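# Level the wobbly stand holding the network switch

## Task

Get the unsteady stand resting firmly and level on the table, with the network switch still sitting on top of it; the wedges may be used for this. At the end, release everything and move the grippers away. If the stand only stays steady because the robot is holding it, the goal is not met.

## Robot and tools

Robot: two arms, left_arm and right_arm, each with six revolute joints (waist, shoulder, elbow, wrist pitch, wrist yaw, wrist roll) and a parallel two-finger gripper. The arm names are labels only and do not match the left or right side of any image.

Frame: one shared scene frame for all positions. Origin at the table centre, +z up, table surface at z = +0.020 m. The arms face each other across the table. left_arm's base is at (-0.069, +0.459, +0.060) m, on the +y side. right_arm's base is at (-0.103, -0.564, +0.112) m. Each gripper's fingers point along its own +x axis and close along its y axis. The reported end_effector_position is the point between the finger pads, roughly 3 to 4 cm short of the fingertips, and it gets less accurate when the arm is stretched far.

execute_actions takes "actions", a list holding zero or one item, and an optional boolean "pictures".
- An empty list sends no command. It returns the state, with camera pictures.
- A move is {"rows": [[...]], "steps": n}. Each step lasts 1/30 s. n runs from 11 to 15 and defaults to 15. Each row covers one step; if there are fewer rows than steps, the last row repeats.
- A wait is {"steps": n} with n up to 300. It sends nothing new and returns after n steps counted from the previous result, and your reply time counts toward those steps.
Pictures come with a move or wait only if "pictures": true is passed.

Row layout: always 14 numbers in [-1, 1], one list covering both arms. The first 7 are left_arm: waist, shoulder, elbow, wrist pitch, wrist yaw, wrist roll, gripper opening. The next 7 are the same for right_arm. Send them even if an arm should stay still.
- The six joint numbers are offsets, not targets. They are measured from the joint angles in the most recent result that reported them. They are not measured from the previous row. If no result has reported the angles yet, or in a second call in the same reply, they are measured from the angles at the start of the action.
- Scale: 1.0 equals 0.9615 rad for waist, shoulder and elbow, 1.713 rad for wrist pitch, 1.767 rad for wrist yaw, and 1.728 rad for wrist roll.
- An all-zero row does not hold the arm in place. It pulls the arm back to the reference angles.
- Stated joint ranges (rad): waist -3.054 to 3.054, shoulder 0.000 to 3.142, elbow 0.000 to 2.356, wrist pitch -1.571 to 1.571, wrist yaw -1.571 to 1.571, wrist roll -3.142 to 3.142.
- A call that pushes a joint more than 0.010 rad beyond its range is refused, and nothing is sent. A joint asked past its real end stops at that end, and the result then says "joint sent to its limit".
- The opening number is absolute. +1 is fully open, which is a 0.088 m pad gap. Empty fingers touch at about -0.80, and values down to -1 close no further. A full close takes at least about 0.5 s.

Motion: joint speed is capped. On each step, a joint's target may lead its measured angle by at most 0.211 rad (waist, shoulder, elbow), 0.213 (wrist pitch), 0.267 (wrist yaw) or 0.228 (wrist roll). Targets that would move the gripper more than 70 mm from where it is get scaled back. Friction can leave a joint short of its target, especially at long reach, and a tiny offset may not move it at all. Check the reported angles after every move. The last 11 steps of each action run after its result is returned. Until the arms settle, they keep heading for the last row sent, including while you think.

Result lines:
- The state line, left_arm: … | right_arm: …, gives each gripper's position (m), quaternion (wxyz), and linear and angular velocity.
- Joint positions and Joint velocities give a block per arm: six joints (rad, rad/s), then the pad gap (m, m/s).
- grip_measured is the finger opening on the command scale. It can be off by about 1 mm. When squeezing something hard, it reads up to 0.061 narrower than the pads really are.
- "joint command not followed" means the clearance check changed or blocked some joint targets.
- HELD marks steps on which a row was not sent.
- MOTOR HOT appears from 50 °C. OVER-TEMPERATURE FAULT means the arm was held at 95 °C, and it may go limp if it does not cool.
- A torque fault stops that arm for 10 s and drops the rest of the call.

Gripping: to hold a part, command about 0.07 below grip_measured, or less for a gentler grip. Parts thinner than about 3 mm get less force. Each pad pushes up to roughly 34 to 49 N, and harder for a moment at first contact. Loads may be tugged briefly, and loose objects may get nudged.

Load limits (N m): waist 16.6, shoulder 20.6, elbow 20.5, wrist pitch 5.42, wrist yaw 5.4, wrist roll 5.07. Anything held adds to these loads.

zoom_image: give "camera" (cam_head_left, cam_head_right, cam_left_wrist or cam_right_wrist) and "region" [x0, y0, x1, y1] in pixels of that camera's latest image. (0, 0) is the top-left corner, and the region can be at most 504 by 504. All cameras are 504x504. The head cameras look down from about x = -0.55, z = 0.96. The wrist cameras ride on the hands. OpenCV-style calibrations were provided and are only approximately correct.



Avoid: knocking or placing anything off the table, letting the arms collide or press on each other, dropping or slamming things, shoving hard, and holding heavy loads for long. Leave the stand resting on its own before ending.

Each tool is called after ">>>" in YAML: its name, and indented under it one key for each argument.

## Session

I'll start by looking at the current state.

>>> execute_actions:
  actions: []

Scene clock: 0.00 s of 7200.00 s.
left_arm: end_effector_position=(-0.1827, +0.0390, +0.3895) grip_measured=+0.819 end_effector_quat_wxyz=(-0.538, +0.631, -0.425, +0.363) end_effector_velocity=(+0.000, +0.001, -0.001) end_effector_angular_velocity=(+0.004, +0.003, +0.005) | right_arm: end_effector_position=(-0.1995, -0.2188, +0.4122) grip_measured=+0.826 end_effector_quat_wxyz=(-0.193, +0.889, +0.348, -0.227) end_effector_velocity=(+0.004, -0.001, +0.001) end_effector_angular_velocity=(-0.006, -0.015, -0.009)
Joint positions: left_arm=[-0.288  1.537  1.145  0.393 -0.931 -1.728  0.079] | right_arm=[ 0.751  1.604  1.498 -1.005  1.265 -1.503  0.079]
Joint velocities: left_arm=[-0.002 -0.002 -0.002 -0.007 -0.007 -0.007 -0.   ] | right_arm=[-0.007 -0.002 -0.002 -0.007  0.007 -0.007 -0.   ]
Heat: left arm: hottest wrist roll 25 °C (+0.0 °C/min); right arm: hottest waist 25 °C (+0.0 °C/min).

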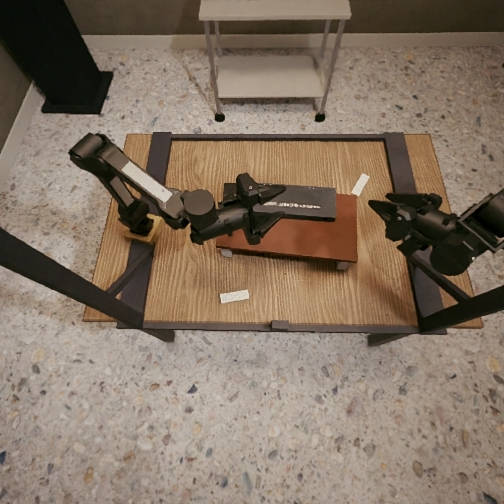

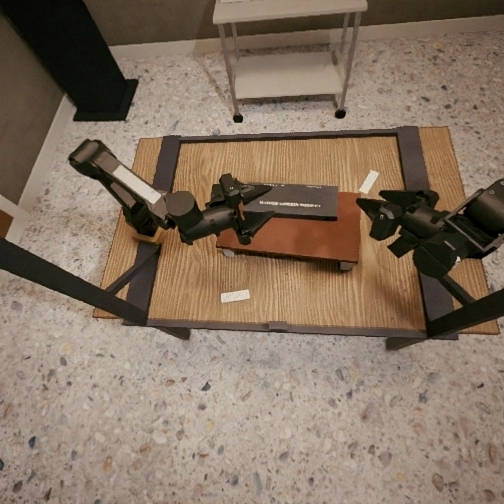

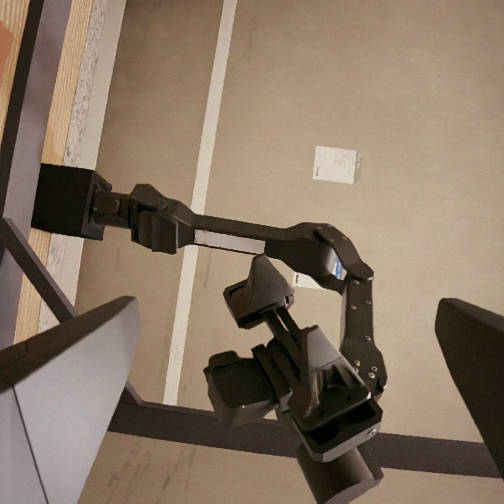

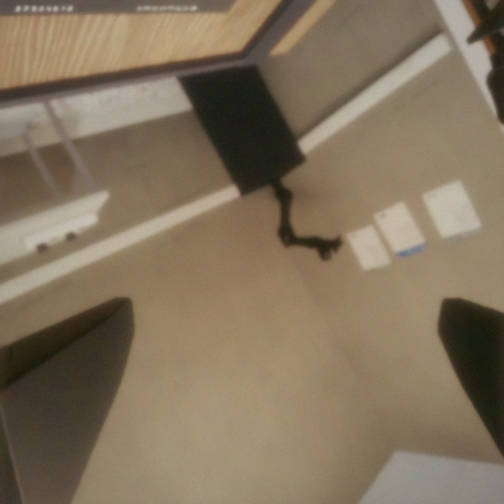

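>>> zoom_image:
  camera: "cam_head_left"
  region: [180, 150, 400, 330]

>>> zoom_image:
  camera: "cam_head_right"
  region: [180, 150, 400, 330]

Region (180, 150, 400, 330) of cam_head_left's 504x504 image, scaled by 2.291, with more detail than that image has; it fills the top 412 rows of this view, and the rest is white.

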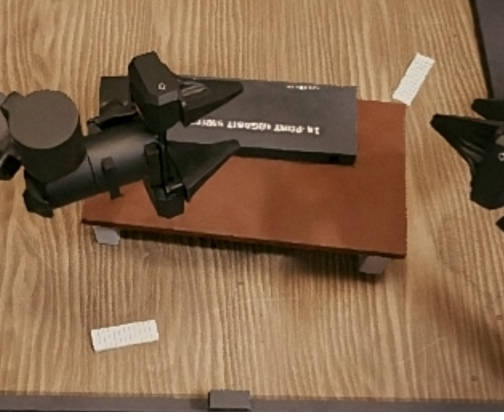

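Region (180, 150, 400, 330) of cam_head_right's 504x504 image, scaled by 2.291, with more detail than that image has; it fills the top 412 rows of this view, and the rest is white.

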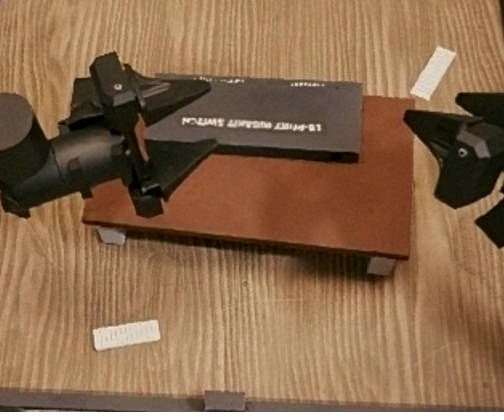

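>>> zoom_image:
  camera: "cam_head_left"
  region: [200, 220, 290, 310]

>>> zoom_image:
  camera: "cam_head_left"
  region: [300, 160, 400, 280]

Region (200, 220, 290, 310) of cam_head_left's 504x504 image, scaled by 5.600, with more detail than that image has.

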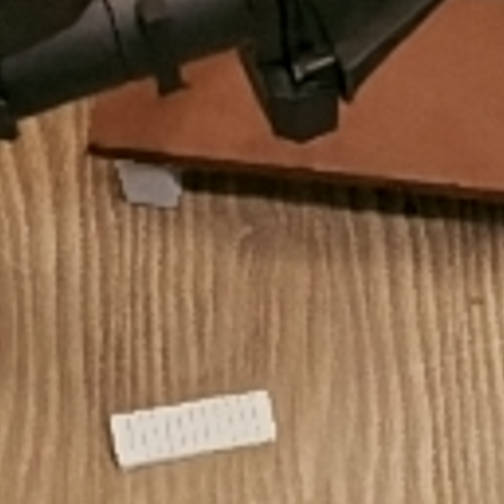

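Region (300, 160, 400, 280) of cam_head_left's 504x504 image, scaled by 4.200, with more detail than that image has.

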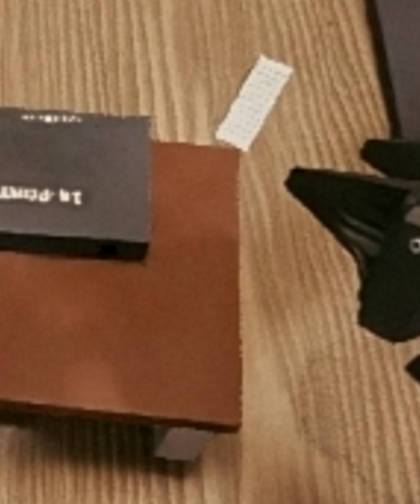

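>>> execute_actions:
  actions:
    - {"rows": [[0.3,0,-0.05,0,0.2,-0.05,0.9,-0.3,0,0,0,-0.25,0.3,0.9],[0.6,0,-0.12,0,0.45,-0.12,1,-0.6,0,0,0,-0.5,0.6,1],[0.95,0,-0.2,0,0.68,-0.17,1,-0.95,0,0,0,-0.74,0.95,1]], "steps": 15}

>>> execute_actions:
  actions:
    - {"steps": 10}

Scene clock: 22.53 s of 7200.00 s.
left_arm: end_effector_position=(-0.1468, +0.0145, +0.3625) grip_measured=+0.931 end_effector_quat_wxyz=(-0.495, +0.631, -0.487, +0.347) end_effector_velocity=(+0.429, -0.131, -0.411) end_effector_angular_velocity=(+0.633, +0.804, -0.176) | right_arm: end_effector_position=(-0.1596, -0.2004, +0.3766) grip_measured=+0.936 end_effector_quat_wxyz=(-0.278, +0.851, +0.239, -0.376) end_effector_velocity=(+0.458, +0.129, -0.272) end_effector_angular_velocity=(+0.124, +2.992, -1.857)
Joint positions: left_arm=[-0.125  1.533  1.075  0.401 -0.673 -1.879  0.085] | right_arm=[ 0.565  1.604  1.499 -1.004  0.969 -1.254  0.085]
Joint velocities: left_arm=[ 1.463 -0.007 -0.891 -0.11   1.692 -1.136  0.028] | right_arm=[-1.907  0.037 -0.002 -0.022 -2.322  1.941  0.029]
Heat: left arm: hottest shoulder 27 °C (+5.3 °C/min); right arm: hottest elbow 28 °C (+8.0 °C/min).
Steps of this call (steps 1 to 90: nothing new was sent; then 19.40 s passed at rest; steps 91 to 94: the first 4 steps of this action). Readings (joint positions):
91: left_arm=[-0.270 1.537 1.140 0.393 -0.868 -1.744] | right_arm=[0.735 1.604 1.498 -1.006 1.209 -1.455]
92: left_arm=[-0.225 1.536 1.127 0.400 -0.782 -1.788] | right_arm=[0.688 1.604 1.499 -1.004 1.122 -1.385]
94: the state above

Scene clock: 22.90 s of 7200.00 s.
left_arm: end_effector_position=(+0.0323, +0.0062, +0.3063) grip_measured=+0.979 end_effector_quat_wxyz=(-0.440, +0.604, -0.598, +0.289) end_effector_velocity=(+0.499, +0.132, -0.002) end_effector_angular_velocity=(-0.036, +0.246, +0.288) | right_arm: end_effector_position=(-0.0208, -0.1974, +0.3189) grip_measured=+0.985 end_effector_quat_wxyz=(+0.563, -0.534, +0.233, +0.586) end_effector_velocity=(+0.184, -0.041, -0.034) end_effector_angular_velocity=(+0.662, +2.433, -2.126)
Joint positions: left_arm=[ 0.524  1.54   0.967  0.392  0.144 -2.014  0.087] | right_arm=[-0.1    1.605  1.499 -1.004  0.134 -0.532  0.087]
Joint velocities: left_arm=[ 1.516 -0.002 -0.007 -0.022  1.253 -0.022  0.   ] | right_arm=[-1.238 -0.002 -0.002 -0.007 -1.853  1.927 -0.   ]
Heat: left arm: hottest shoulder 27 °C (+5.2 °C/min); right arm: hottest elbow 29 °C (+10.5 °C/min).
Kept back: nothing.
Steps of this call (steps 1 to 11: the last 11 steps of your previous action). Readings (joint positions):
1: left_arm=[-0.074 1.533 1.047 0.397 -0.608 -1.914] | right_arm=[0.502 1.605 1.499 -1.004 0.892 -1.189]
2: left_arm=[-0.021 1.535 1.021 0.392 -0.533 -1.944] | right_arm=[0.438 1.605 1.499 -1.004 0.814 -1.122]
4: left_arm=[0.098 1.538 0.982 0.388 -0.377 -1.983] | right_arm=[0.313 1.605 1.499 -1.004 0.660 -0.990]
8: left_arm=[0.346 1.540 0.967 0.391 -0.065 -2.009] | right_arm=[0.069 1.605 1.499 -1.004 0.352 -0.729]
11: the state above

>>> execute_actions:
  actions:
    - {"rows": [[0.904,0,0,0,0.61,-0.166,1,-0.916,0,-0.416,0.35,-0.767,0.98,1]], "steps": 15}

>>> execute_actions:
  actions:
    - {"steps": 12}
  pictures: true

Scene clock: 23.70 s of 7200.00 s.
left_arm: end_effector_position=(+0.0933, +0.0407, +0.3098) grip_measured=+0.979 end_effector_quat_wxyz=(-0.328, +0.615, -0.677, +0.237) end_effector_velocity=(+0.459, +0.312, +0.032) end_effector_angular_velocity=(-0.181, +1.224, -0.165) | right_arm: end_effector_position=(+0.0029, -0.1938, +0.2880) grip_measured=+0.986 end_effector_quat_wxyz=(+0.660, -0.077, +0.560, +0.495) end_effector_velocity=(+0.396, -0.118, -0.363) end_effector_angular_velocity=(+0.543, +2.866, -2.378)
Joint positions: left_arm=[ 0.811  1.54   0.965  0.393  0.573 -2.221  0.087] | right_arm=[-0.342  1.589  1.307 -0.763 -0.34   0.379  0.087]
Joint velocities: left_arm=[ 1.897 -0.002 -0.002 -0.007  2.234 -0.886 -0.   ] | right_arm=[-1.897  0.1   -1.726  1.839 -2.22   1.956 -0.   ]
Heat: left arm: hottest shoulder 27 °C (+5.1 °C/min); right arm: hottest elbow 29 °C (+10.1 °C/min).
Steps of this call (steps 1 to 20: the robot went on to your last target; steps 21 to 24: the first 4 steps of this action). Readings (joint positions):
21: left_arm=[0.643 1.540 0.966 0.393 0.335 -2.065] | right_arm=[-0.176 1.604 1.468 -0.960 -0.096 0.176]
22: left_arm=[0.690 1.540 0.965 0.393 0.425 -2.135] | right_arm=[-0.221 1.592 1.416 -0.886 -0.189 0.246]
24: the state above

Scene clock: 24.10 s of 7200.00 s.
left_arm: end_effector_position=(+0.2076, +0.1748, +0.3227) grip_measured=+0.979 end_effector_quat_wxyz=(-0.249, +0.635, -0.697, +0.222) end_effector_velocity=(-0.013, +0.025, +0.007) end_effector_angular_velocity=(-0.037, +0.043, -0.156) | right_arm: end_effector_position=(+0.1325, -0.2673, +0.3125) grip_measured=+0.987 end_effector_quat_wxyz=(+0.439, +0.428, +0.707, +0.352) end_effector_velocity=(+0.008, -0.051, +0.078) end_effector_angular_velocity=(+0.338, +0.839, -0.045)
Joint positions: left_arm=[ 1.391  1.54   0.965  0.393  1.197 -2.295  0.087] | right_arm=[-0.975  1.612  1.11  -0.412 -1.154  1.099  0.087]
Joint velocities: left_arm=[ 0.081 -0.002  0.002 -0.007  0.242 -0.022 -0.   ] | right_arm=[-0.256 -0.002 -0.012  0.066 -0.696  0.667  0.   ]
Heat: left arm: hottest shoulder 27 °C (+5.0 °C/min); right arm: hottest elbow 29 °C (+10.0 °C/min).
Kept back: nothing.
Steps of this call (steps 1 to 11: the last 11 steps of your previous action; step 12: the robot went on to your last target). Readings (joint positions):
1: left_arm=[0.874 1.540 0.965 0.393 0.649 -2.245] | right_arm=[-0.405 1.594 1.248 -0.701 -0.415 0.445]
2: left_arm=[0.937 1.540 0.965 0.393 0.725 -2.261] | right_arm=[-0.469 1.602 1.197 -0.646 -0.491 0.511]
4: left_arm=[1.060 1.540 0.965 0.393 0.879 -2.279] | right_arm=[-0.593 1.617 1.130 -0.537 -0.641 0.644]
8: left_arm=[1.299 1.540 0.966 0.393 1.133 -2.292] | right_arm=[-0.836 1.616 1.110 -0.428 -0.948 0.905]
12: the state above
camera_calibration (this result's frames):
cam_left_wrist: T_world_to_cam=[[0.76316, -0.139871, 0.63089, -0.330284], [-0.558029, 0.349678, 0.752548, -0.156556], [-0.325868, -0.92637, 0.188808, 0.247586], [0, 0, 0, 1]] pos_world=[0.245377, 0.237903, 0.279443]
cam_right_wrist: T_world_to_cam=[[-0.28033, -0.399114, -0.872997, 0.211185], [-0.79052, -0.419909, 0.445818, -0.117301], [-0.544512, 0.815098, -0.197795, 0.422934], [0, 0, 0, 1]] pos_world=[0.196765, -0.309702, 0.320313]

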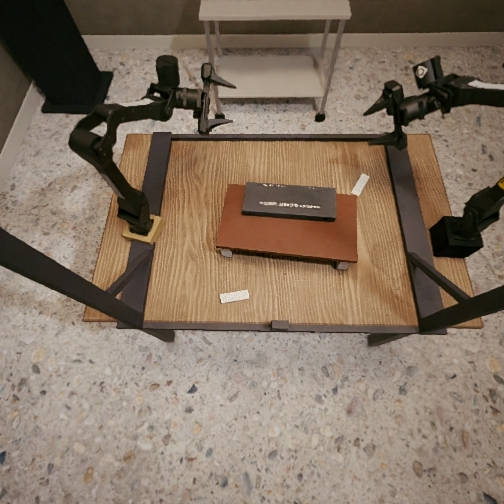

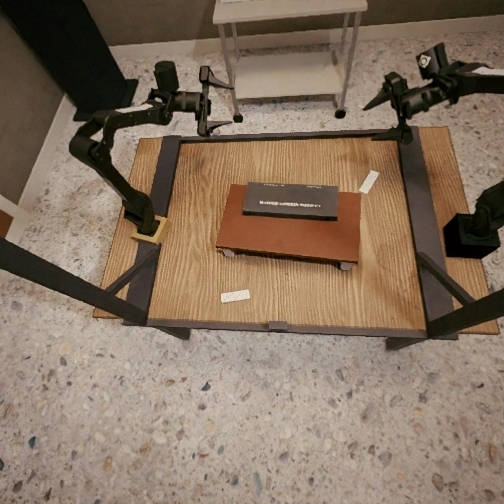

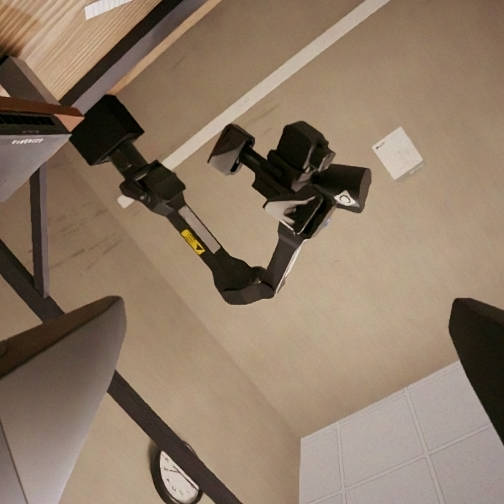

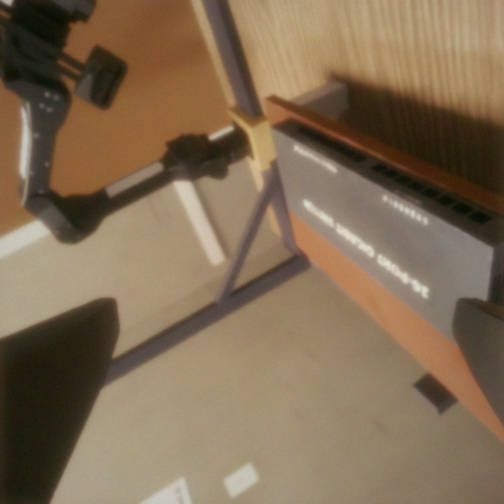

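>>> execute_actions:
  actions:
    - {"rows": [[0,0.01,-0.05,0.01,0.014,0,1,0,0.0,-0.03,0.634,-0.038,0.695,1],[0,0.02,-0.1,0.02,0.014,0,1,0,0.02,-0.06,0.634,-0.038,0.695,1],[0,0.03,-0.15,0.03,0.014,0,1,0,0.05,-0.09,0.634,-0.038,0.695,1],[0,0.04,-0.2,0.04,0.014,0,1,0,0.08,-0.12,0.634,-0.038,0.695,1],[0,0.05,-0.25,0.05,0.014,0,1,0,0.11,-0.16,0.634,-0.038,0.695,1],[0,0.06,-0.3,0.06,0.014,0,1,0,0.15,-0.2,0.634,-0.038,0.695,1],[0,0.07,-0.35,0.074,0.014,0,1,0,0.19,-0.24,0.634,-0.038,0.695,1],[0,0.08,-0.4,0.074,0.014,0,1,0,0.23,-0.28,0.634,-0.038,0.695,1],[0,0.09,-0.45,0.074,0.014,0,1,0,0.27,-0.32,0.634,-0.038,0.695,1],[0,0.10,-0.5,0.074,0.014,0,1,0,0.31,-0.36,0.634,-0.038,0.695,1],[0,0.11,-0.55,0.074,0.014,0,1,0,0.35,-0.40,0.634,-0.038,0.695,1],[0,0.12,-0.6,0.074,0.014,0,1,0,0.39,-0.44,0.634,-0.038,0.695,1],[0,0.13,-0.65,0.074,0.014,0,1,0,0.43,-0.48,0.634,-0.038,0.695,1],[0,0.14,-0.69,0.074,0.014,0,1,0,0.46,-0.52,0.634,-0.038,0.695,1],[0,0.141,-0.709,0.074,0.014,0,1,0,0.49,-0.575,0.634,-0.038,0.695,1]], "steps": 15}

>>> execute_actions:
  actions:
    - {"steps": 24}
  pictures: true

Scene clock: 26.33 s of 7200.00 s.
left_arm: end_effector_position=(+0.1977, +0.1782, +0.3019) grip_measured=+0.979 end_effector_quat_wxyz=(-0.238, +0.629, -0.709, +0.210) end_effector_velocity=(-0.104, +0.048, -0.367) end_effector_angular_velocity=(+0.362, +0.774, +0.005) | right_arm: end_effector_position=(+0.1400, -0.2598, +0.3192) grip_measured=+0.987 end_effector_quat_wxyz=(+0.378, +0.481, +0.720, +0.328) end_effector_velocity=(+0.077, +0.050, -0.101) end_effector_angular_velocity=(+0.080, +0.928, -0.390)
Joint positions: left_arm=[ 1.391  1.54   0.892  0.434  1.22  -2.296  0.087] | right_arm=[-0.978  1.628  1.063 -0.166 -1.221  1.409  0.087]
Joint velocities: left_arm=[-0.002  0.085 -1.077  0.315 -0.007 -0.007 -0.   ] | right_arm=[ 0.002  0.31  -0.51   1.868 -0.066  1.927 -0.   ]
Heat: left arm: hottest shoulder 27 °C (+4.6 °C/min); right arm: hottest elbow 29 °C (+9.1 °C/min).
Steps of this call (steps 1 to 30: the robot went on to your last target; steps 31 to 63: nothing new was sent; steps 64 to 67: the first 4 steps of this action). Readings (joint positions):
64: left_arm=[1.391 1.540 0.962 0.395 1.219 -2.296] | right_arm=[-0.979 1.612 1.101 -0.364 -1.219 1.209]
65: left_arm=[1.391 1.540 0.948 0.407 1.219 -2.296] | right_arm=[-0.978 1.613 1.091 -0.296 -1.219 1.277]
67: the state above

Scene clock: 27.13 s of 7200.00 s.
left_arm: end_effector_position=(+0.0797, +0.2335, +0.1071) grip_measured=+0.980 end_effector_quat_wxyz=(-0.107, +0.625, -0.769, -0.077) end_effector_velocity=(-0.002, +0.001, -0.002) end_effector_angular_velocity=(+0.009, +0.002, +0.000) | right_arm: end_effector_position=(+0.0855, -0.2906, +0.1163) grip_measured=+0.987 end_effector_quat_wxyz=(+0.113, +0.590, +0.797, -0.064) end_effector_velocity=(-0.003, -0.000, +0.001) end_effector_angular_velocity=(+0.004, +0.007, +0.005)
Joint positions: left_arm=[ 1.391  1.669  0.292  0.516  1.22  -2.296  0.087] | right_arm=[-0.975  2.077  0.561  0.671 -1.221  2.295  0.087]
Joint velocities: left_arm=[-0.002 -0.002 -0.007 -0.007 -0.007  0.007 -0.   ] | right_arm=[ 0.002 -0.002 -0.007  0.007 -0.007  0.007  0.   ]
Heat: left arm: hottest shoulder 27 °C (+4.4 °C/min); right arm: hottest elbow 29 °C (+8.8 °C/min).
Kept back: nothing.
Steps of this call (steps 1 to 11: the last 11 steps of your previous action; steps 12 to 24: the robot went on to your last target). Readings (joint positions):
1: left_arm=[1.391 1.546 0.852 0.446 1.220 -2.296] | right_arm=[-0.978 1.642 1.042 -0.101 -1.221 1.474]
2: left_arm=[1.391 1.555 0.807 0.459 1.220 -2.296] | right_arm=[-0.978 1.664 1.016 -0.035 -1.221 1.540]
4: left_arm=[1.391 1.582 0.710 0.486 1.220 -2.296] | right_arm=[-0.978 1.726 0.950 0.089 -1.221 1.669]
8: left_arm=[1.391 1.625 0.514 0.509 1.220 -2.296] | right_arm=[-0.978 1.887 0.791 0.324 -1.221 1.924]
24: the state above
camera_calibration (this result's frames):
cam_left_wrist: T_world_to_cam=[[0.967905, -0.250801, 0.0160903, -0.0130471], [0.0101018, 0.102798, 0.994651, -0.0997079], [-0.251114, -0.962565, 0.102032, 0.312819], [0, 0, 0, 1]] pos_world=[0.0921886, 0.308086, 0.0674669]
cam_right_wrist: T_world_to_cam=[[-0.948873, -0.312972, -0.0410832, 0.00284795], [-0.014798, -0.0859033, 0.996194, -0.109975], [-0.31531, 0.945869, 0.07688, 0.363944], [0, 0, 0, 1]] pos_world=[0.11583, -0.352799, 0.0816929]

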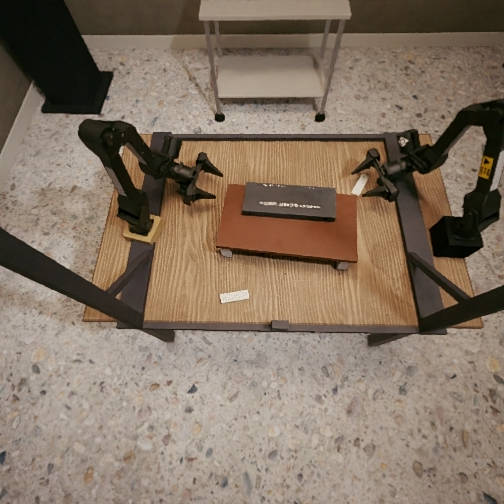

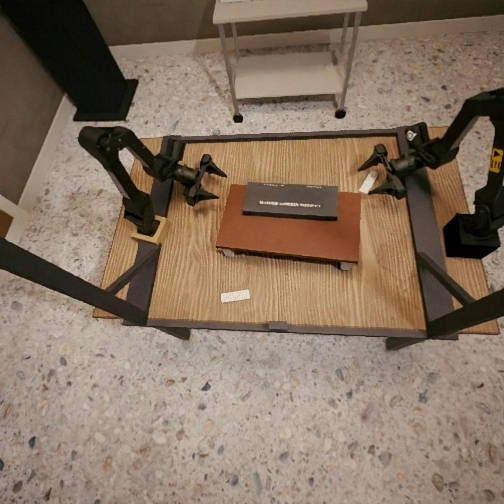

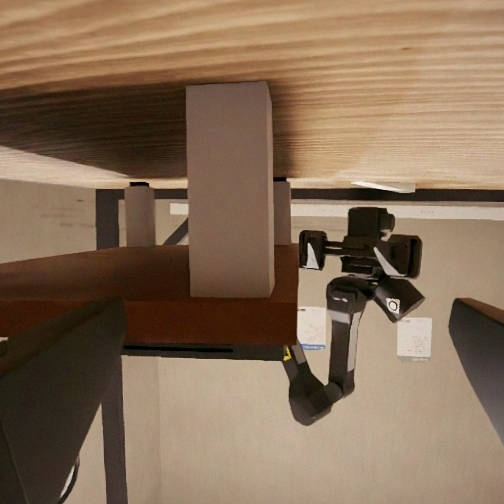

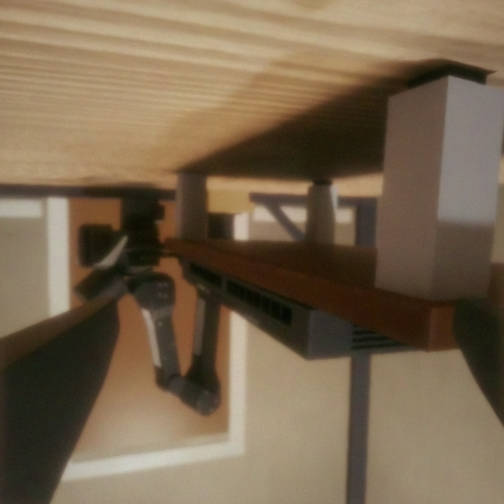

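>>> zoom_image:
  camera: "cam_left_wrist"
  region: [90, 150, 320, 260]

>>> zoom_image:
  camera: "cam_right_wrist"
  region: [160, 150, 360, 260]

>>> zoom_image:
  camera: "cam_left_wrist"
  region: [160, 50, 300, 150]

>>> zoom_image:
  camera: "cam_right_wrist"
  region: [370, 40, 504, 140]

>>> zoom_image:
  camera: "cam_left_wrist"
  region: [330, 160, 440, 220]

Region (90, 150, 320, 260) of cam_left_wrist's 504x504 image, scaled by 2.191, with more detail than that image has; it fills the top 241 rows of this view, and the rest is white.

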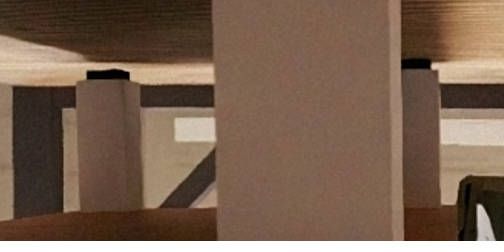

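Region (160, 150, 360, 260) of cam_right_wrist's 504x504 image, scaled by 2.520, with more detail than that image has; it fills the top 277 rows of this view, and the rest is white.

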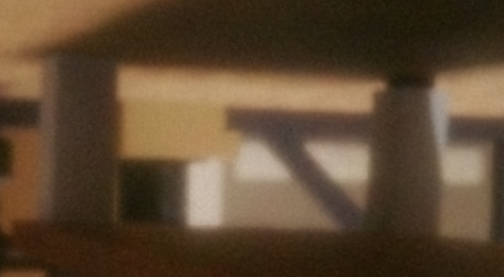

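Region (160, 50, 300, 150) of cam_left_wrist's 504x504 image, scaled by 3.600, with more detail than that image has; it fills the top 360 rows of this view, and the rest is white.

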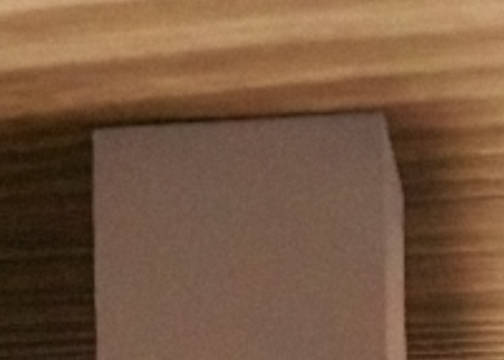

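Region (370, 40, 504, 140) of cam_right_wrist's 504x504 image, scaled by 3.761, with more detail than that image has; it fills the top 376 rows of this view, and the rest is white.

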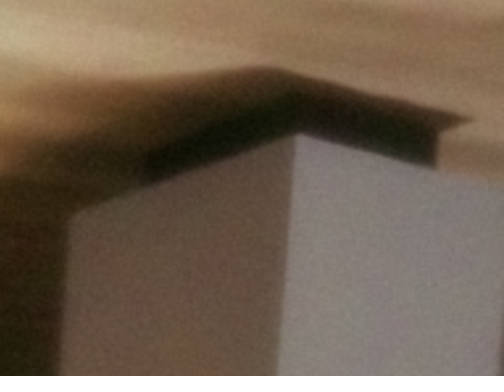

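Region (330, 160, 440, 220) of cam_left_wrist's 504x504 image, scaled by 4.582, with more detail than that image has; it fills the top 275 rows of this view, and the rest is white.

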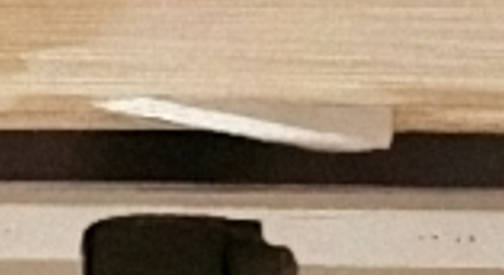

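>>> zoom_image:
  camera: "cam_head_left"
  region: [212, 282, 258, 312]

>>> zoom_image:
  camera: "cam_head_right"
  region: [212, 282, 258, 312]

Region (212, 282, 258, 312) of cam_head_left's 504x504 image, scaled by 10.957, with more detail than that image has; it fills the top 329 rows of this view, and the rest is white.

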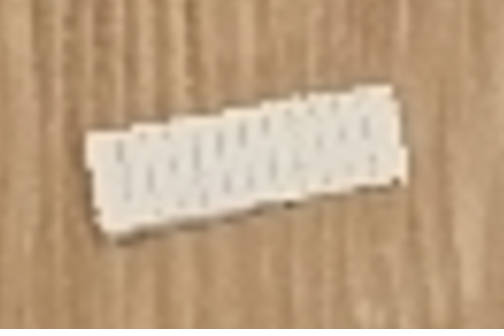

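Region (212, 282, 258, 312) of cam_head_right's 504x504 image, scaled by 10.957, with more detail than that image has; it fills the top 329 rows of this view, and the rest is white.

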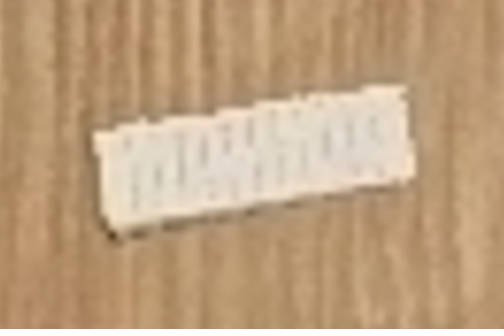

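>>> zoom_image:
  camera: "cam_head_left"
  region: [190, 150, 260, 220]

>>> zoom_image:
  camera: "cam_head_left"
  region: [325, 140, 395, 210]

Region (190, 150, 260, 220) of cam_head_left's 504x504 image, scaled by 7.200, with more detail than that image has.

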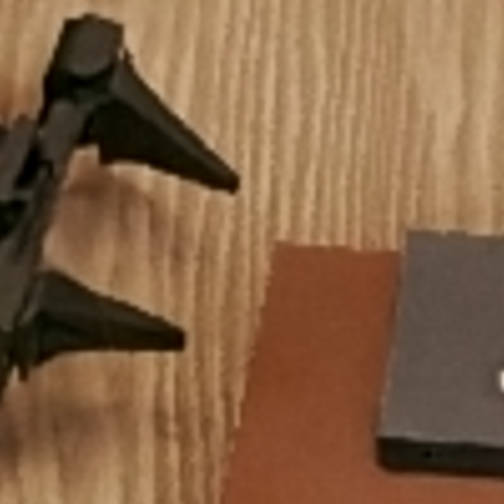

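Region (325, 140, 395, 210) of cam_head_left's 504x504 image, scaled by 7.200, with more detail than that image has.

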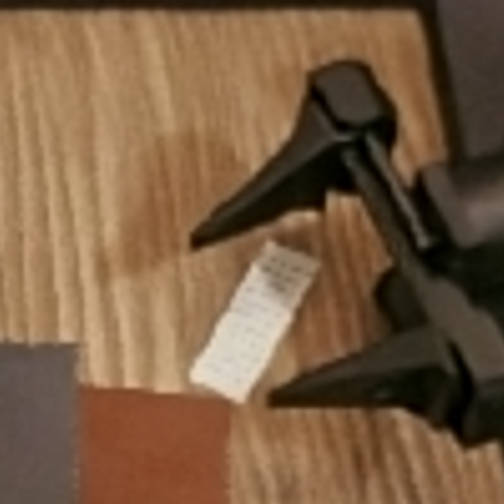

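>>> execute_actions:
  actions:
    - {"rows": [[0,-0.1,0.25,-0.15,-0.3,0.2,0.9,0,-0.2,0.2,-0.2,0.2,0,0.8],[0,-0.2,0.5,-0.3,-0.6,0.4,0.8,0,-0.4,0.4,-0.5,0.4,0,0.6],[0,-0.384,0.84,-0.553,-1,0.714,0.7,0,-0.6,0.614,-0.792,0.691,0,0.3],[0,-0.384,0.84,-0.553,-1,0.714,0.6,0,-0.6,0.614,-0.792,0.691,0,0],[0,-0.384,0.84,-0.553,-1,0.714,0.5,0,-0.6,0.614,-0.792,0.691,0,-0.3],[0,-0.384,0.84,-0.553,-1,0.714,0.5,0,-0.6,0.614,-0.792,0.691,0,-0.6],[0,-0.384,0.84,-0.553,-1,0.714,0.5,0,-0.6,0.614,-0.792,0.691,0,-0.85],[0,-0.384,0.84,-0.553,-1,0.714,0.5,0,-0.6,0.614,-0.792,0.691,0,-0.85],[-0.1,-0.384,0.84,-0.553,-1,0.714,0.5,0.1,-0.6,0.614,-0.792,0.691,0,-0.85],[-0.25,-0.384,0.84,-0.553,-1,0.714,0.5,0.25,-0.6,0.614,-0.792,0.691,0,-0.85],[-1,-0.384,0.84,-0.553,-1,0.714,0.5,1,-0.6,0.614,-0.792,0.691,0,-0.85]], "steps": 15}

>>> execute_actions:
  actions:
    - {"steps": 20}

Scene clock: 44.90 s of 7200.00 s.
left_arm: end_effector_position=(+0.1315, +0.2263, +0.1207) grip_measured=+0.794 end_effector_quat_wxyz=(-0.255, +0.656, -0.710, -0.034) end_effector_velocity=(+0.473, -0.072, +0.397) end_effector_angular_velocity=(+0.490, -3.026, +0.556) | right_arm: end_effector_position=(+0.1307, -0.2770, +0.1341) grip_measured=+0.637 end_effector_quat_wxyz=(+0.180, +0.636, +0.747, -0.076) end_effector_velocity=(+0.468, +0.147, +0.367) end_effector_angular_velocity=(-0.266, -1.536, -0.978)
Joint positions: left_arm=[ 1.388  1.564  0.432  0.315  0.979 -2.098  0.078] | right_arm=[-0.972  1.975  0.668  0.51  -1.033  2.297  0.07 ]
Joint velocities: left_arm=[-0.002 -1.282  1.292 -1.209 -1.648  1.399 -0.112] | right_arm=[-0.007 -1.057  1.145 -1.033  1.399 -0.022 -0.175]
Heat: left arm: hottest shoulder 27 °C (+2.7 °C/min); right arm: hottest shoulder 29 °C (+5.3 °C/min).
Steps of this call (steps 1 to 30: the robot went on to your last target; steps 31 to 100: nothing new was sent; then 14.30 s passed at rest; steps 101 to 104: the first 4 steps of this action). Readings (joint positions):
101: left_arm=[1.389 1.657 0.316 0.459 1.175 -2.249] | right_arm=[-0.974 2.059 0.577 0.634 -1.189 2.296]
102: left_arm=[1.387 1.637 0.350 0.397 1.096 -2.194] | right_arm=[-0.972 2.036 0.600 0.581 -1.130 2.297]
104: the state above

Scene clock: 45.57 s of 7200.00 s.
left_arm: end_effector_position=(+0.0866, +0.1215, +0.3029) grip_measured=+0.503 end_effector_quat_wxyz=(+0.859, -0.240, +0.383, -0.241) end_effector_velocity=(-0.326, -0.116, +0.044) end_effector_angular_velocity=(+0.333, -0.841, -0.569) | right_arm: end_effector_position=(+0.0382, -0.1708, +0.3125) grip_measured=-0.809 end_effector_quat_wxyz=(+0.482, +0.615, +0.623, -0.037) end_effector_velocity=(-0.620, -0.008, -0.287) end_effector_angular_velocity=(-1.625, +0.322, +1.217)
Joint positions: left_arm=[ 0.521  1.301  1.087 -0.424 -0.427 -1.09   0.064] | right_arm=[-0.296  1.497  1.156 -0.362 -0.052  2.297  0.   ]
Joint velocities: left_arm=[-1.389  0.002 -0.002  0.007 -1.194  0.256 -0.   ] | right_arm=[ 1.531  0.051 -0.007 -1.575  0.418 -0.007  0.   ]
Heat: left arm: hottest shoulder 27 °C (+2.6 °C/min); right arm: hottest shoulder 29 °C (+5.3 °C/min).
Kept back: nothing.
Steps of this call (steps 1 to 11: the last 11 steps of your previous action; steps 12 to 20: the robot went on to your last target). Readings (joint positions):
1: left_arm=[1.388 1.522 0.475 0.274 0.924 -2.051] | right_arm=[-0.972 1.938 0.708 0.474 -0.984 2.297]
2: left_arm=[1.388 1.482 0.519 0.232 0.870 -2.006] | right_arm=[-0.972 1.903 0.746 0.438 -0.937 2.297]
4: left_arm=[1.388 1.410 0.605 0.141 0.756 -1.910] | right_arm=[-0.973 1.834 0.819 0.366 -0.846 2.297]
8: left_arm=[1.242 1.335 0.818 -0.080 0.463 -1.672] | right_arm=[-0.901 1.712 0.951 0.237 -0.673 2.297]
20: the state above

>>> execute_actions:
  actions:
    - {"rows": [[-1,0,0,-0.004,-0.117,0.016,0.5,0.576,0,0,-0.189,0.029,0,-0.85]], "steps": 12}

>>> execute_actions:
  actions:
    - {"steps": 11}

Scene clock: 46.07 s of 7200.00 s.
left_arm: end_effector_position=(+0.0672, +0.1187, +0.3092) grip_measured=+0.503 end_effector_quat_wxyz=(+0.880, -0.213, +0.345, -0.246) end_effector_velocity=(-0.256, -0.037, +0.057) end_effector_angular_velocity=(+0.225, -0.845, -0.095) | right_arm: end_effector_position=(-0.0770, -0.2003, +0.2653) grip_measured=-0.809 end_effector_quat_wxyz=(+0.570, +0.444, +0.686, -0.084) end_effector_velocity=(-0.273, +0.017, -0.002) end_effector_angular_velocity=(-0.043, -0.460, +0.700)
Joint positions: left_arm=[ 0.413  1.301  1.089 -0.43  -0.576 -1.067  0.064] | right_arm=[-0.     1.501  1.154 -0.682  0.009  2.297  0.   ]
Joint velocities: left_arm=[-1.228 -0.002 -0.002 -0.081 -1.429  0.022 -0.   ] | right_arm=[ 0.969  0.002 -0.002 -0.007  0.535 -0.007  0.   ]
Heat: left arm: hottest shoulder 27 °C (+2.6 °C/min); right arm: hottest shoulder 29 °C (+5.2 °C/min).
Steps of this call (steps 1 to 14: the robot went on to your last target; step 15: the first step of this action). Readings (joint positions):
15: the state above

Scene clock: 46.43 s of 7200.00 s.
left_arm: end_effector_position=(-0.1643, +0.1076, +0.3118) grip_measured=+0.503 end_effector_quat_wxyz=(+0.768, -0.095, +0.379, -0.508) end_effector_velocity=(-0.635, +0.177, -0.003) end_effector_angular_velocity=(+0.014, -0.039, -1.798) | right_arm: end_effector_position=(-0.1725, -0.2064, +0.2651) grip_measured=-0.809 end_effector_quat_wxyz=(+0.572, +0.349, +0.742, -0.011) end_effector_velocity=(+0.001, -0.005, -0.003) end_effector_angular_velocity=(-0.024, +0.006, -0.005)
Joint positions: left_arm=[-0.253  1.301  1.089 -0.431 -0.629 -1.067  0.064] | right_arm=[ 0.257  1.501  1.154 -0.683 -0.004  2.297  0.   ]
Joint velocities: left_arm=[-1.824  0.002 -0.002 -0.022 -0.037  0.007 -0.   ] | right_arm=[-0.002 -0.002 -0.002 -0.022 -0.007  0.007  0.   ]
Heat: left arm: hottest shoulder 27 °C (+2.6 °C/min); right arm: hottest shoulder 29 °C (+5.2 °C/min).
Kept back: nothing.
Steps of this call (steps 1 to 11: the last 11 steps of your previous action). Readings (joint positions):
1: left_arm=[0.361 1.301 1.089 -0.431 -0.600 -1.067] | right_arm=[0.044 1.501 1.154 -0.682 0.013 2.297]
2: left_arm=[0.299 1.301 1.089 -0.431 -0.605 -1.067] | right_arm=[0.101 1.501 1.154 -0.682 0.008 2.297]
4: left_arm=[0.173 1.301 1.089 -0.431 -0.616 -1.067] | right_arm=[0.204 1.501 1.154 -0.682 -0.004 2.297]
8: left_arm=[-0.071 1.301 1.089 -0.431 -0.628 -1.067] | right_arm=[0.258 1.501 1.154 -0.682 -0.006 2.297]
11: the state above

>>> execute_actions:
  actions:
    - {"rows": [[-0.35,0,0,0,0,0,0.5,0,0.02,0,0,0,0,-0.85],[-0.47,0.03,-0.01,0,0,0,0.5,0,0.04,0,0,0,0,-0.85],[-0.47,0.07,-0.02,0,0,0,0.5,0,0.06,0,0,0,0,-0.85],[-0.47,0.12,-0.03,0,0,0,0.5,0,0.08,0,0,0,0,-0.85],[-0.47,0.17,-0.05,0,0,0,0.5,0,0.10,0,0,0,0,-0.85],[-0.47,0.22,-0.06,0,0,0,0.5,0,0.12,0,0,0,0,-0.85],[-0.47,0.27,-0.08,0,0,0,0.5,0,0.14,0,0,0,0,-0.85],[-0.47,0.32,-0.09,0,0,0,0.5,0,0.16,0,0,0,0,-0.85],[-0.47,0.37,-0.10,0,0,0,0.5,0,0.18,0,0,0,0,-0.85],[-0.47,0.41,-0.115,0,0,0,0.5,0,0.194,0,0,0,0,-0.85],[-0.47,0.45,-0.125,0,0,0,0.5,0,0.194,0,0,0,0,-0.85],[-0.47,0.48,-0.135,0,0,0,0.5,0,0.194,0,0,0,0,-0.85],[-0.47,0.495,-0.139,0,0,0,0.5,0,0.194,0,0,0,0,-0.85]], "steps": 14}

>>> execute_actions:
  actions:
    - {"steps": 22}
  pictures: true

Scene clock: 48.03 s of 7200.00 s.
left_arm: end_effector_position=(-0.2610, +0.1487, +0.3096) grip_measured=+0.503 end_effector_quat_wxyz=(+0.690, -0.037, +0.385, -0.612) end_effector_velocity=(-0.573, +0.295, -0.089) end_effector_angular_velocity=(+0.215, -0.056, -1.791) | right_arm: end_effector_position=(-0.1726, -0.2058, +0.2609) grip_measured=-0.809 end_effector_quat_wxyz=(+0.575, +0.345, +0.741, -0.015) end_effector_velocity=(-0.003, +0.012, -0.090) end_effector_angular_velocity=(-0.260, -0.055, +0.020)
Joint positions: left_arm=[-0.545  1.309  1.089 -0.431 -0.639 -1.067  0.064] | right_arm=[ 0.257  1.513  1.154 -0.683 -0.004  2.297  0.   ]
Joint velocities: left_arm=[-1.668  0.266 -0.002  0.066  0.168 -0.022 -0.   ] | right_arm=[-0.002  0.266  0.007 -0.007 -0.007 -0.022  0.   ]
Heat: left arm: hottest wrist pitch 28 °C (+3.7 °C/min); right arm: hottest shoulder 29 °C (+5.0 °C/min).
Steps of this call (steps 1 to 30: the robot went on to your last target; steps 31 to 45: nothing new was sent; steps 46 to 48: the first 3 steps of this action). Readings (joint positions):
46: left_arm=[-0.451 1.301 1.089 -0.431 -0.641 -1.067] | right_arm=[0.257 1.502 1.154 -0.683 -0.004 2.297]
47: left_arm=[-0.491 1.302 1.089 -0.431 -0.643 -1.067] | right_arm=[0.257 1.505 1.154 -0.683 -0.004 2.297]
48: the state above

Scene clock: 48.77 s of 7200.00 s.
left_arm: end_effector_position=(-0.3009, +0.1888, +0.1068) grip_measured=+0.503 end_effector_quat_wxyz=(+0.702, +0.262, +0.332, -0.573) end_effector_velocity=(+0.004, +0.001, +0.000) end_effector_angular_velocity=(-0.011, -0.017, +0.010) | right_arm: end_effector_position=(-0.1731, -0.2031, +0.2030) grip_measured=-0.809 end_effector_quat_wxyz=(+0.613, +0.297, +0.728, -0.071) end_effector_velocity=(-0.000, -0.000, +0.001) end_effector_angular_velocity=(+0.005, +0.011, -0.007)
Joint positions: left_arm=[-0.703  1.769  0.958 -0.431 -0.628 -1.067  0.064] | right_arm=[ 0.257  1.68   1.154 -0.683 -0.004  2.297  0.   ]
Joint velocities: left_arm=[-0.002 -0.002 -0.007 -0.007 -0.022 -0.007 -0.   ] | right_arm=[-0.002 -0.007 -0.007  0.007 -0.007  0.007  0.   ]
Heat: left arm: hottest wrist pitch 28 °C (+3.7 °C/min); right arm: hottest shoulder 29 °C (+4.9 °C/min).
Kept back: nothing.
Steps of this call (steps 1 to 11: the last 11 steps of your previous action; steps 12 to 22: the robot went on to your last target). Readings (joint positions):
1: left_arm=[-0.597 1.324 1.089 -0.428 -0.634 -1.067] | right_arm=[0.257 1.525 1.154 -0.683 -0.004 2.297]
2: left_arm=[-0.639 1.348 1.088 -0.426 -0.631 -1.067] | right_arm=[0.257 1.540 1.154 -0.683 -0.004 2.297]
4: left_arm=[-0.682 1.418 1.077 -0.425 -0.629 -1.067] | right_arm=[0.257 1.579 1.154 -0.683 -0.004 2.297]
8: left_arm=[-0.697 1.588 1.025 -0.427 -0.629 -1.067] | right_arm=[0.257 1.654 1.154 -0.683 -0.004 2.297]
22: the state above
camera_calibration (this result's frames):
cam_left_wrist: T_world_to_cam=[[-0.973946, -0.225006, -0.0283008, -0.240287], [-0.20385, 0.923312, -0.325484, -0.169337], [0.0993663, -0.311235, -0.945124, 0.268563], [0, 0, 0, 1]] pos_world=[-0.295232, 0.185871, 0.191908]
cam_right_wrist: T_world_to_cam=[[-0.50722, -0.82467, -0.250292, -0.196551], [-0.783858, 0.320749, 0.531683, -0.148923], [-0.358182, 0.465874, -0.809115, 0.267901], [0, 0, 0, 1]] pos_world=[-0.120471, -0.239131, 0.246748]

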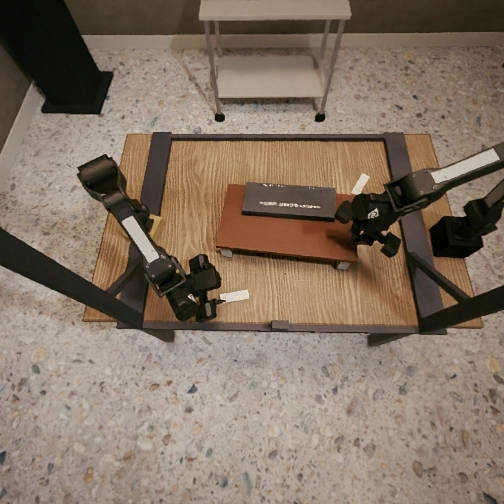

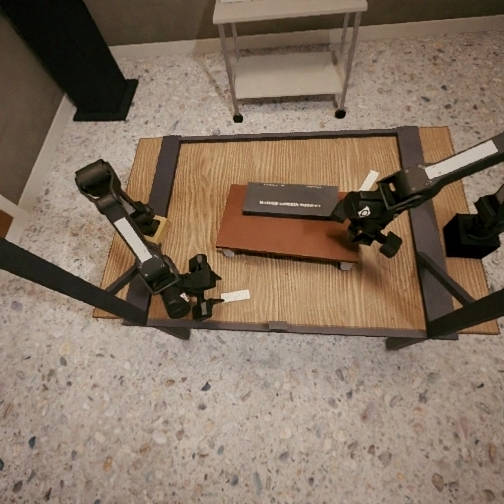

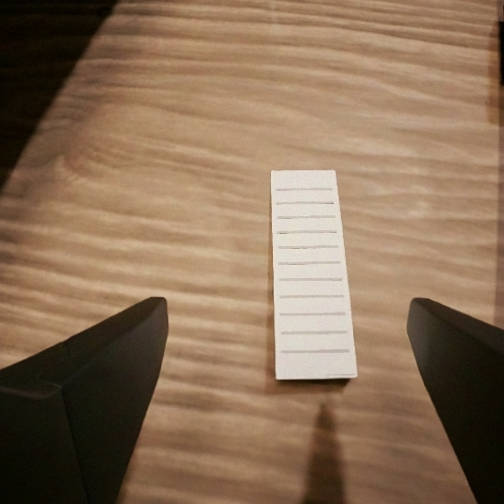

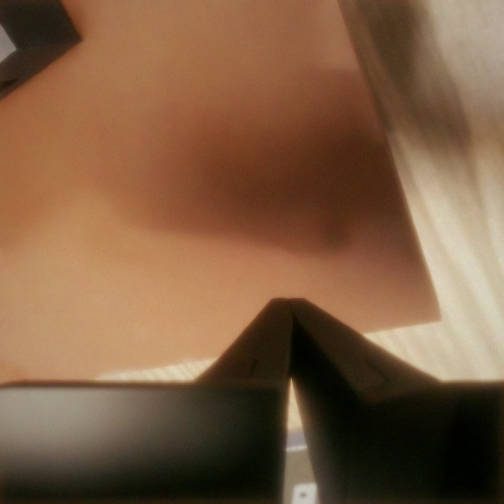

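>>> execute_actions:
  actions:
    - {"rows": [[-0.001,0.02,0,0.012,-0.002,-0.004,0.5,0,0,0,0,0,0,-0.85],[-0.002,0.045,0,0.026,-0.004,-0.008,0.5,0,0,0,0,0,0,-0.85],[-0.003,0.07,0,0.04,-0.006,-0.012,0.5,0,0,0,0,0,0,-0.85],[-0.004,0.095,0,0.054,-0.007,-0.015,0.5,0,0,0,0,0,0,-0.85],[-0.005,0.12,0,0.066,-0.008,-0.016,0.5,0,0,0,0,0,0,-0.85],[-0.006,0.14,0,0.076,-0.008,-0.016,0.5,0,0,0,0,0,0,-0.85],[-0.006,0.16,0,0.085,-0.008,-0.016,0.45,0,0,0,0,0,0,-0.85],[-0.006,0.175,0,0.091,-0.008,-0.016,0.4,0,0,0,0,0,0,-0.85],[-0.006,0.188,0,0.095,-0.008,-0.016,0.35,0,0,0,0,0,0,-0.85],[-0.006,0.2,0,0.097,-0.008,-0.016,0.3,0,0,0,0,0,0,-0.85]], "steps": 12}

>>> execute_actions:
  actions:
    - {"steps": 20}
  pictures: true

Scene clock: 51.80 s of 7200.00 s.
left_arm: end_effector_position=(-0.3011, +0.1887, +0.1066) grip_measured=+0.503 end_effector_quat_wxyz=(+0.702, +0.261, +0.332, -0.573) end_effector_velocity=(-0.017, -0.012, -0.001) end_effector_angular_velocity=(-0.063, +0.088, +0.017) | right_arm: end_effector_position=(-0.1731, -0.2031, +0.2030) grip_measured=-0.809 end_effector_quat_wxyz=(+0.613, +0.297, +0.728, -0.071) end_effector_velocity=(+0.000, -0.003, -0.002) end_effector_angular_velocity=(-0.012, -0.003, +0.021)
Joint positions: left_arm=[-0.703  1.77   0.958 -0.43  -0.628 -1.067  0.064] | right_arm=[ 0.257  1.68   1.154 -0.683 -0.004  2.297  0.   ]
Joint velocities: left_arm=[-0.002  0.032  0.002  0.125 -0.007 -0.022  0.   ] | right_arm=[-0.002 -0.002 -0.007 -0.007 -0.007 -0.022  0.   ]
Heat: left arm: hottest shoulder 27 °C (+2.3 °C/min); right arm: hottest shoulder 29 °C (+4.6 °C/min).
Steps of this call (steps 1 to 15: the robot went on to your last target; steps 16 to 90: nothing new was sent; step 91: the first step of this action). Readings (joint positions):
91: the state above

Scene clock: 52.47 s of 7200.00 s.
left_arm: end_effector_position=(-0.3127, +0.1802, +0.0577) grip_measured=+0.304 end_effector_quat_wxyz=(+0.708, +0.259, +0.332, -0.566) end_effector_velocity=(+0.002, +0.003, -0.002) end_effector_angular_velocity=(+0.014, -0.011, -0.010) | right_arm: end_effector_position=(-0.1731, -0.2031, +0.2030) grip_measured=-0.809 end_effector_quat_wxyz=(+0.613, +0.297, +0.728, -0.071) end_effector_velocity=(+0.002, -0.002, +0.001) end_effector_angular_velocity=(-0.001, -0.010, +0.002)
Joint positions: left_arm=[-0.706  1.949  0.958 -0.269 -0.64  -1.089  0.054] | right_arm=[ 0.257  1.68   1.154 -0.683 -0.004  2.297  0.   ]
Joint velocities: left_arm=[-0.002 -0.002 -0.007 -0.007  0.007  0.007 -0.001] | right_arm=[-0.002 -0.007 -0.002 -0.007  0.007 -0.007  0.   ]
Heat: left arm: hottest shoulder 27 °C (+2.3 °C/min); right arm: hottest shoulder 29 °C (+4.6 °C/min).
Kept back: nothing.
Steps of this call (steps 1 to 11: the last 11 steps of your previous action; steps 12 to 20: the robot went on to your last target). Readings (joint positions):
1: left_arm=[-0.703 1.775 0.958 -0.421 -0.630 -1.067] | right_arm=[0.257 1.680 1.154 -0.683 -0.004 2.297]
2: left_arm=[-0.703 1.784 0.958 -0.403 -0.632 -1.071] | right_arm=[0.257 1.680 1.154 -0.683 -0.004 2.297]
4: left_arm=[-0.703 1.816 0.958 -0.364 -0.637 -1.080] | right_arm=[0.257 1.680 1.154 -0.683 -0.004 2.297]
8: left_arm=[-0.705 1.900 0.958 -0.302 -0.637 -1.087] | right_arm=[0.257 1.680 1.154 -0.683 -0.004 2.297]
20: the state above
camera_calibration (this result's frames):
cam_left_wrist: T_world_to_cam=[[-0.969691, -0.242055, -0.0332839, -0.250417], [-0.218068, 0.918829, -0.328936, -0.183221], [0.110203, -0.311709, -0.943765, 0.224067], [0, 0, 0, 1]] pos_world=[-0.307475, 0.177577, 0.142863]
cam_right_wrist: T_world_to_cam=[[-0.50722, -0.82467, -0.250292, -0.196551], [-0.783858, 0.320749, 0.531683, -0.148923], [-0.358182, 0.465874, -0.809115, 0.267901], [0, 0, 0, 1]] pos_world=[-0.120471, -0.239131, 0.246748]

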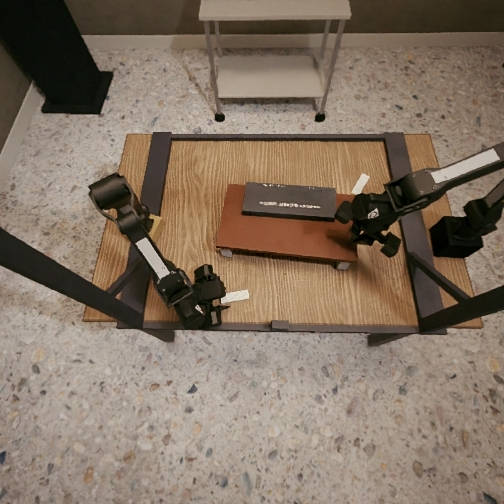

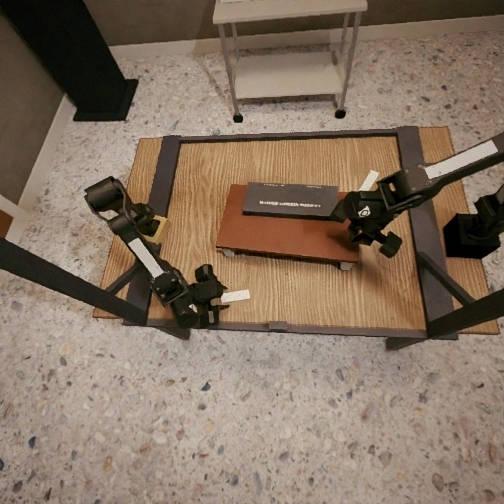

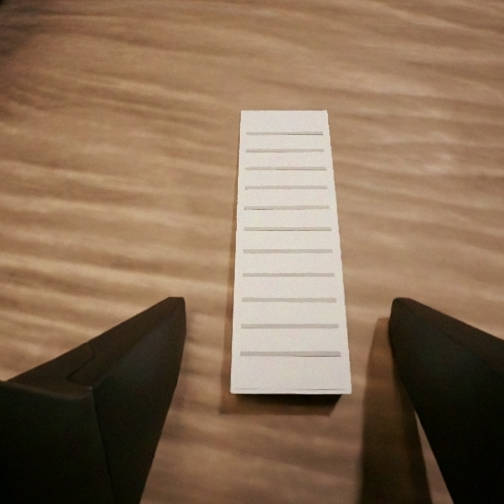

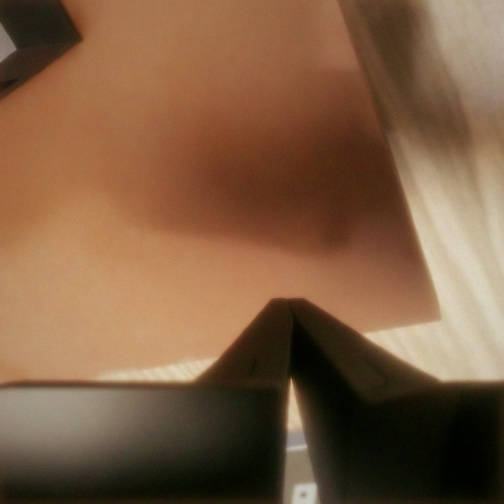

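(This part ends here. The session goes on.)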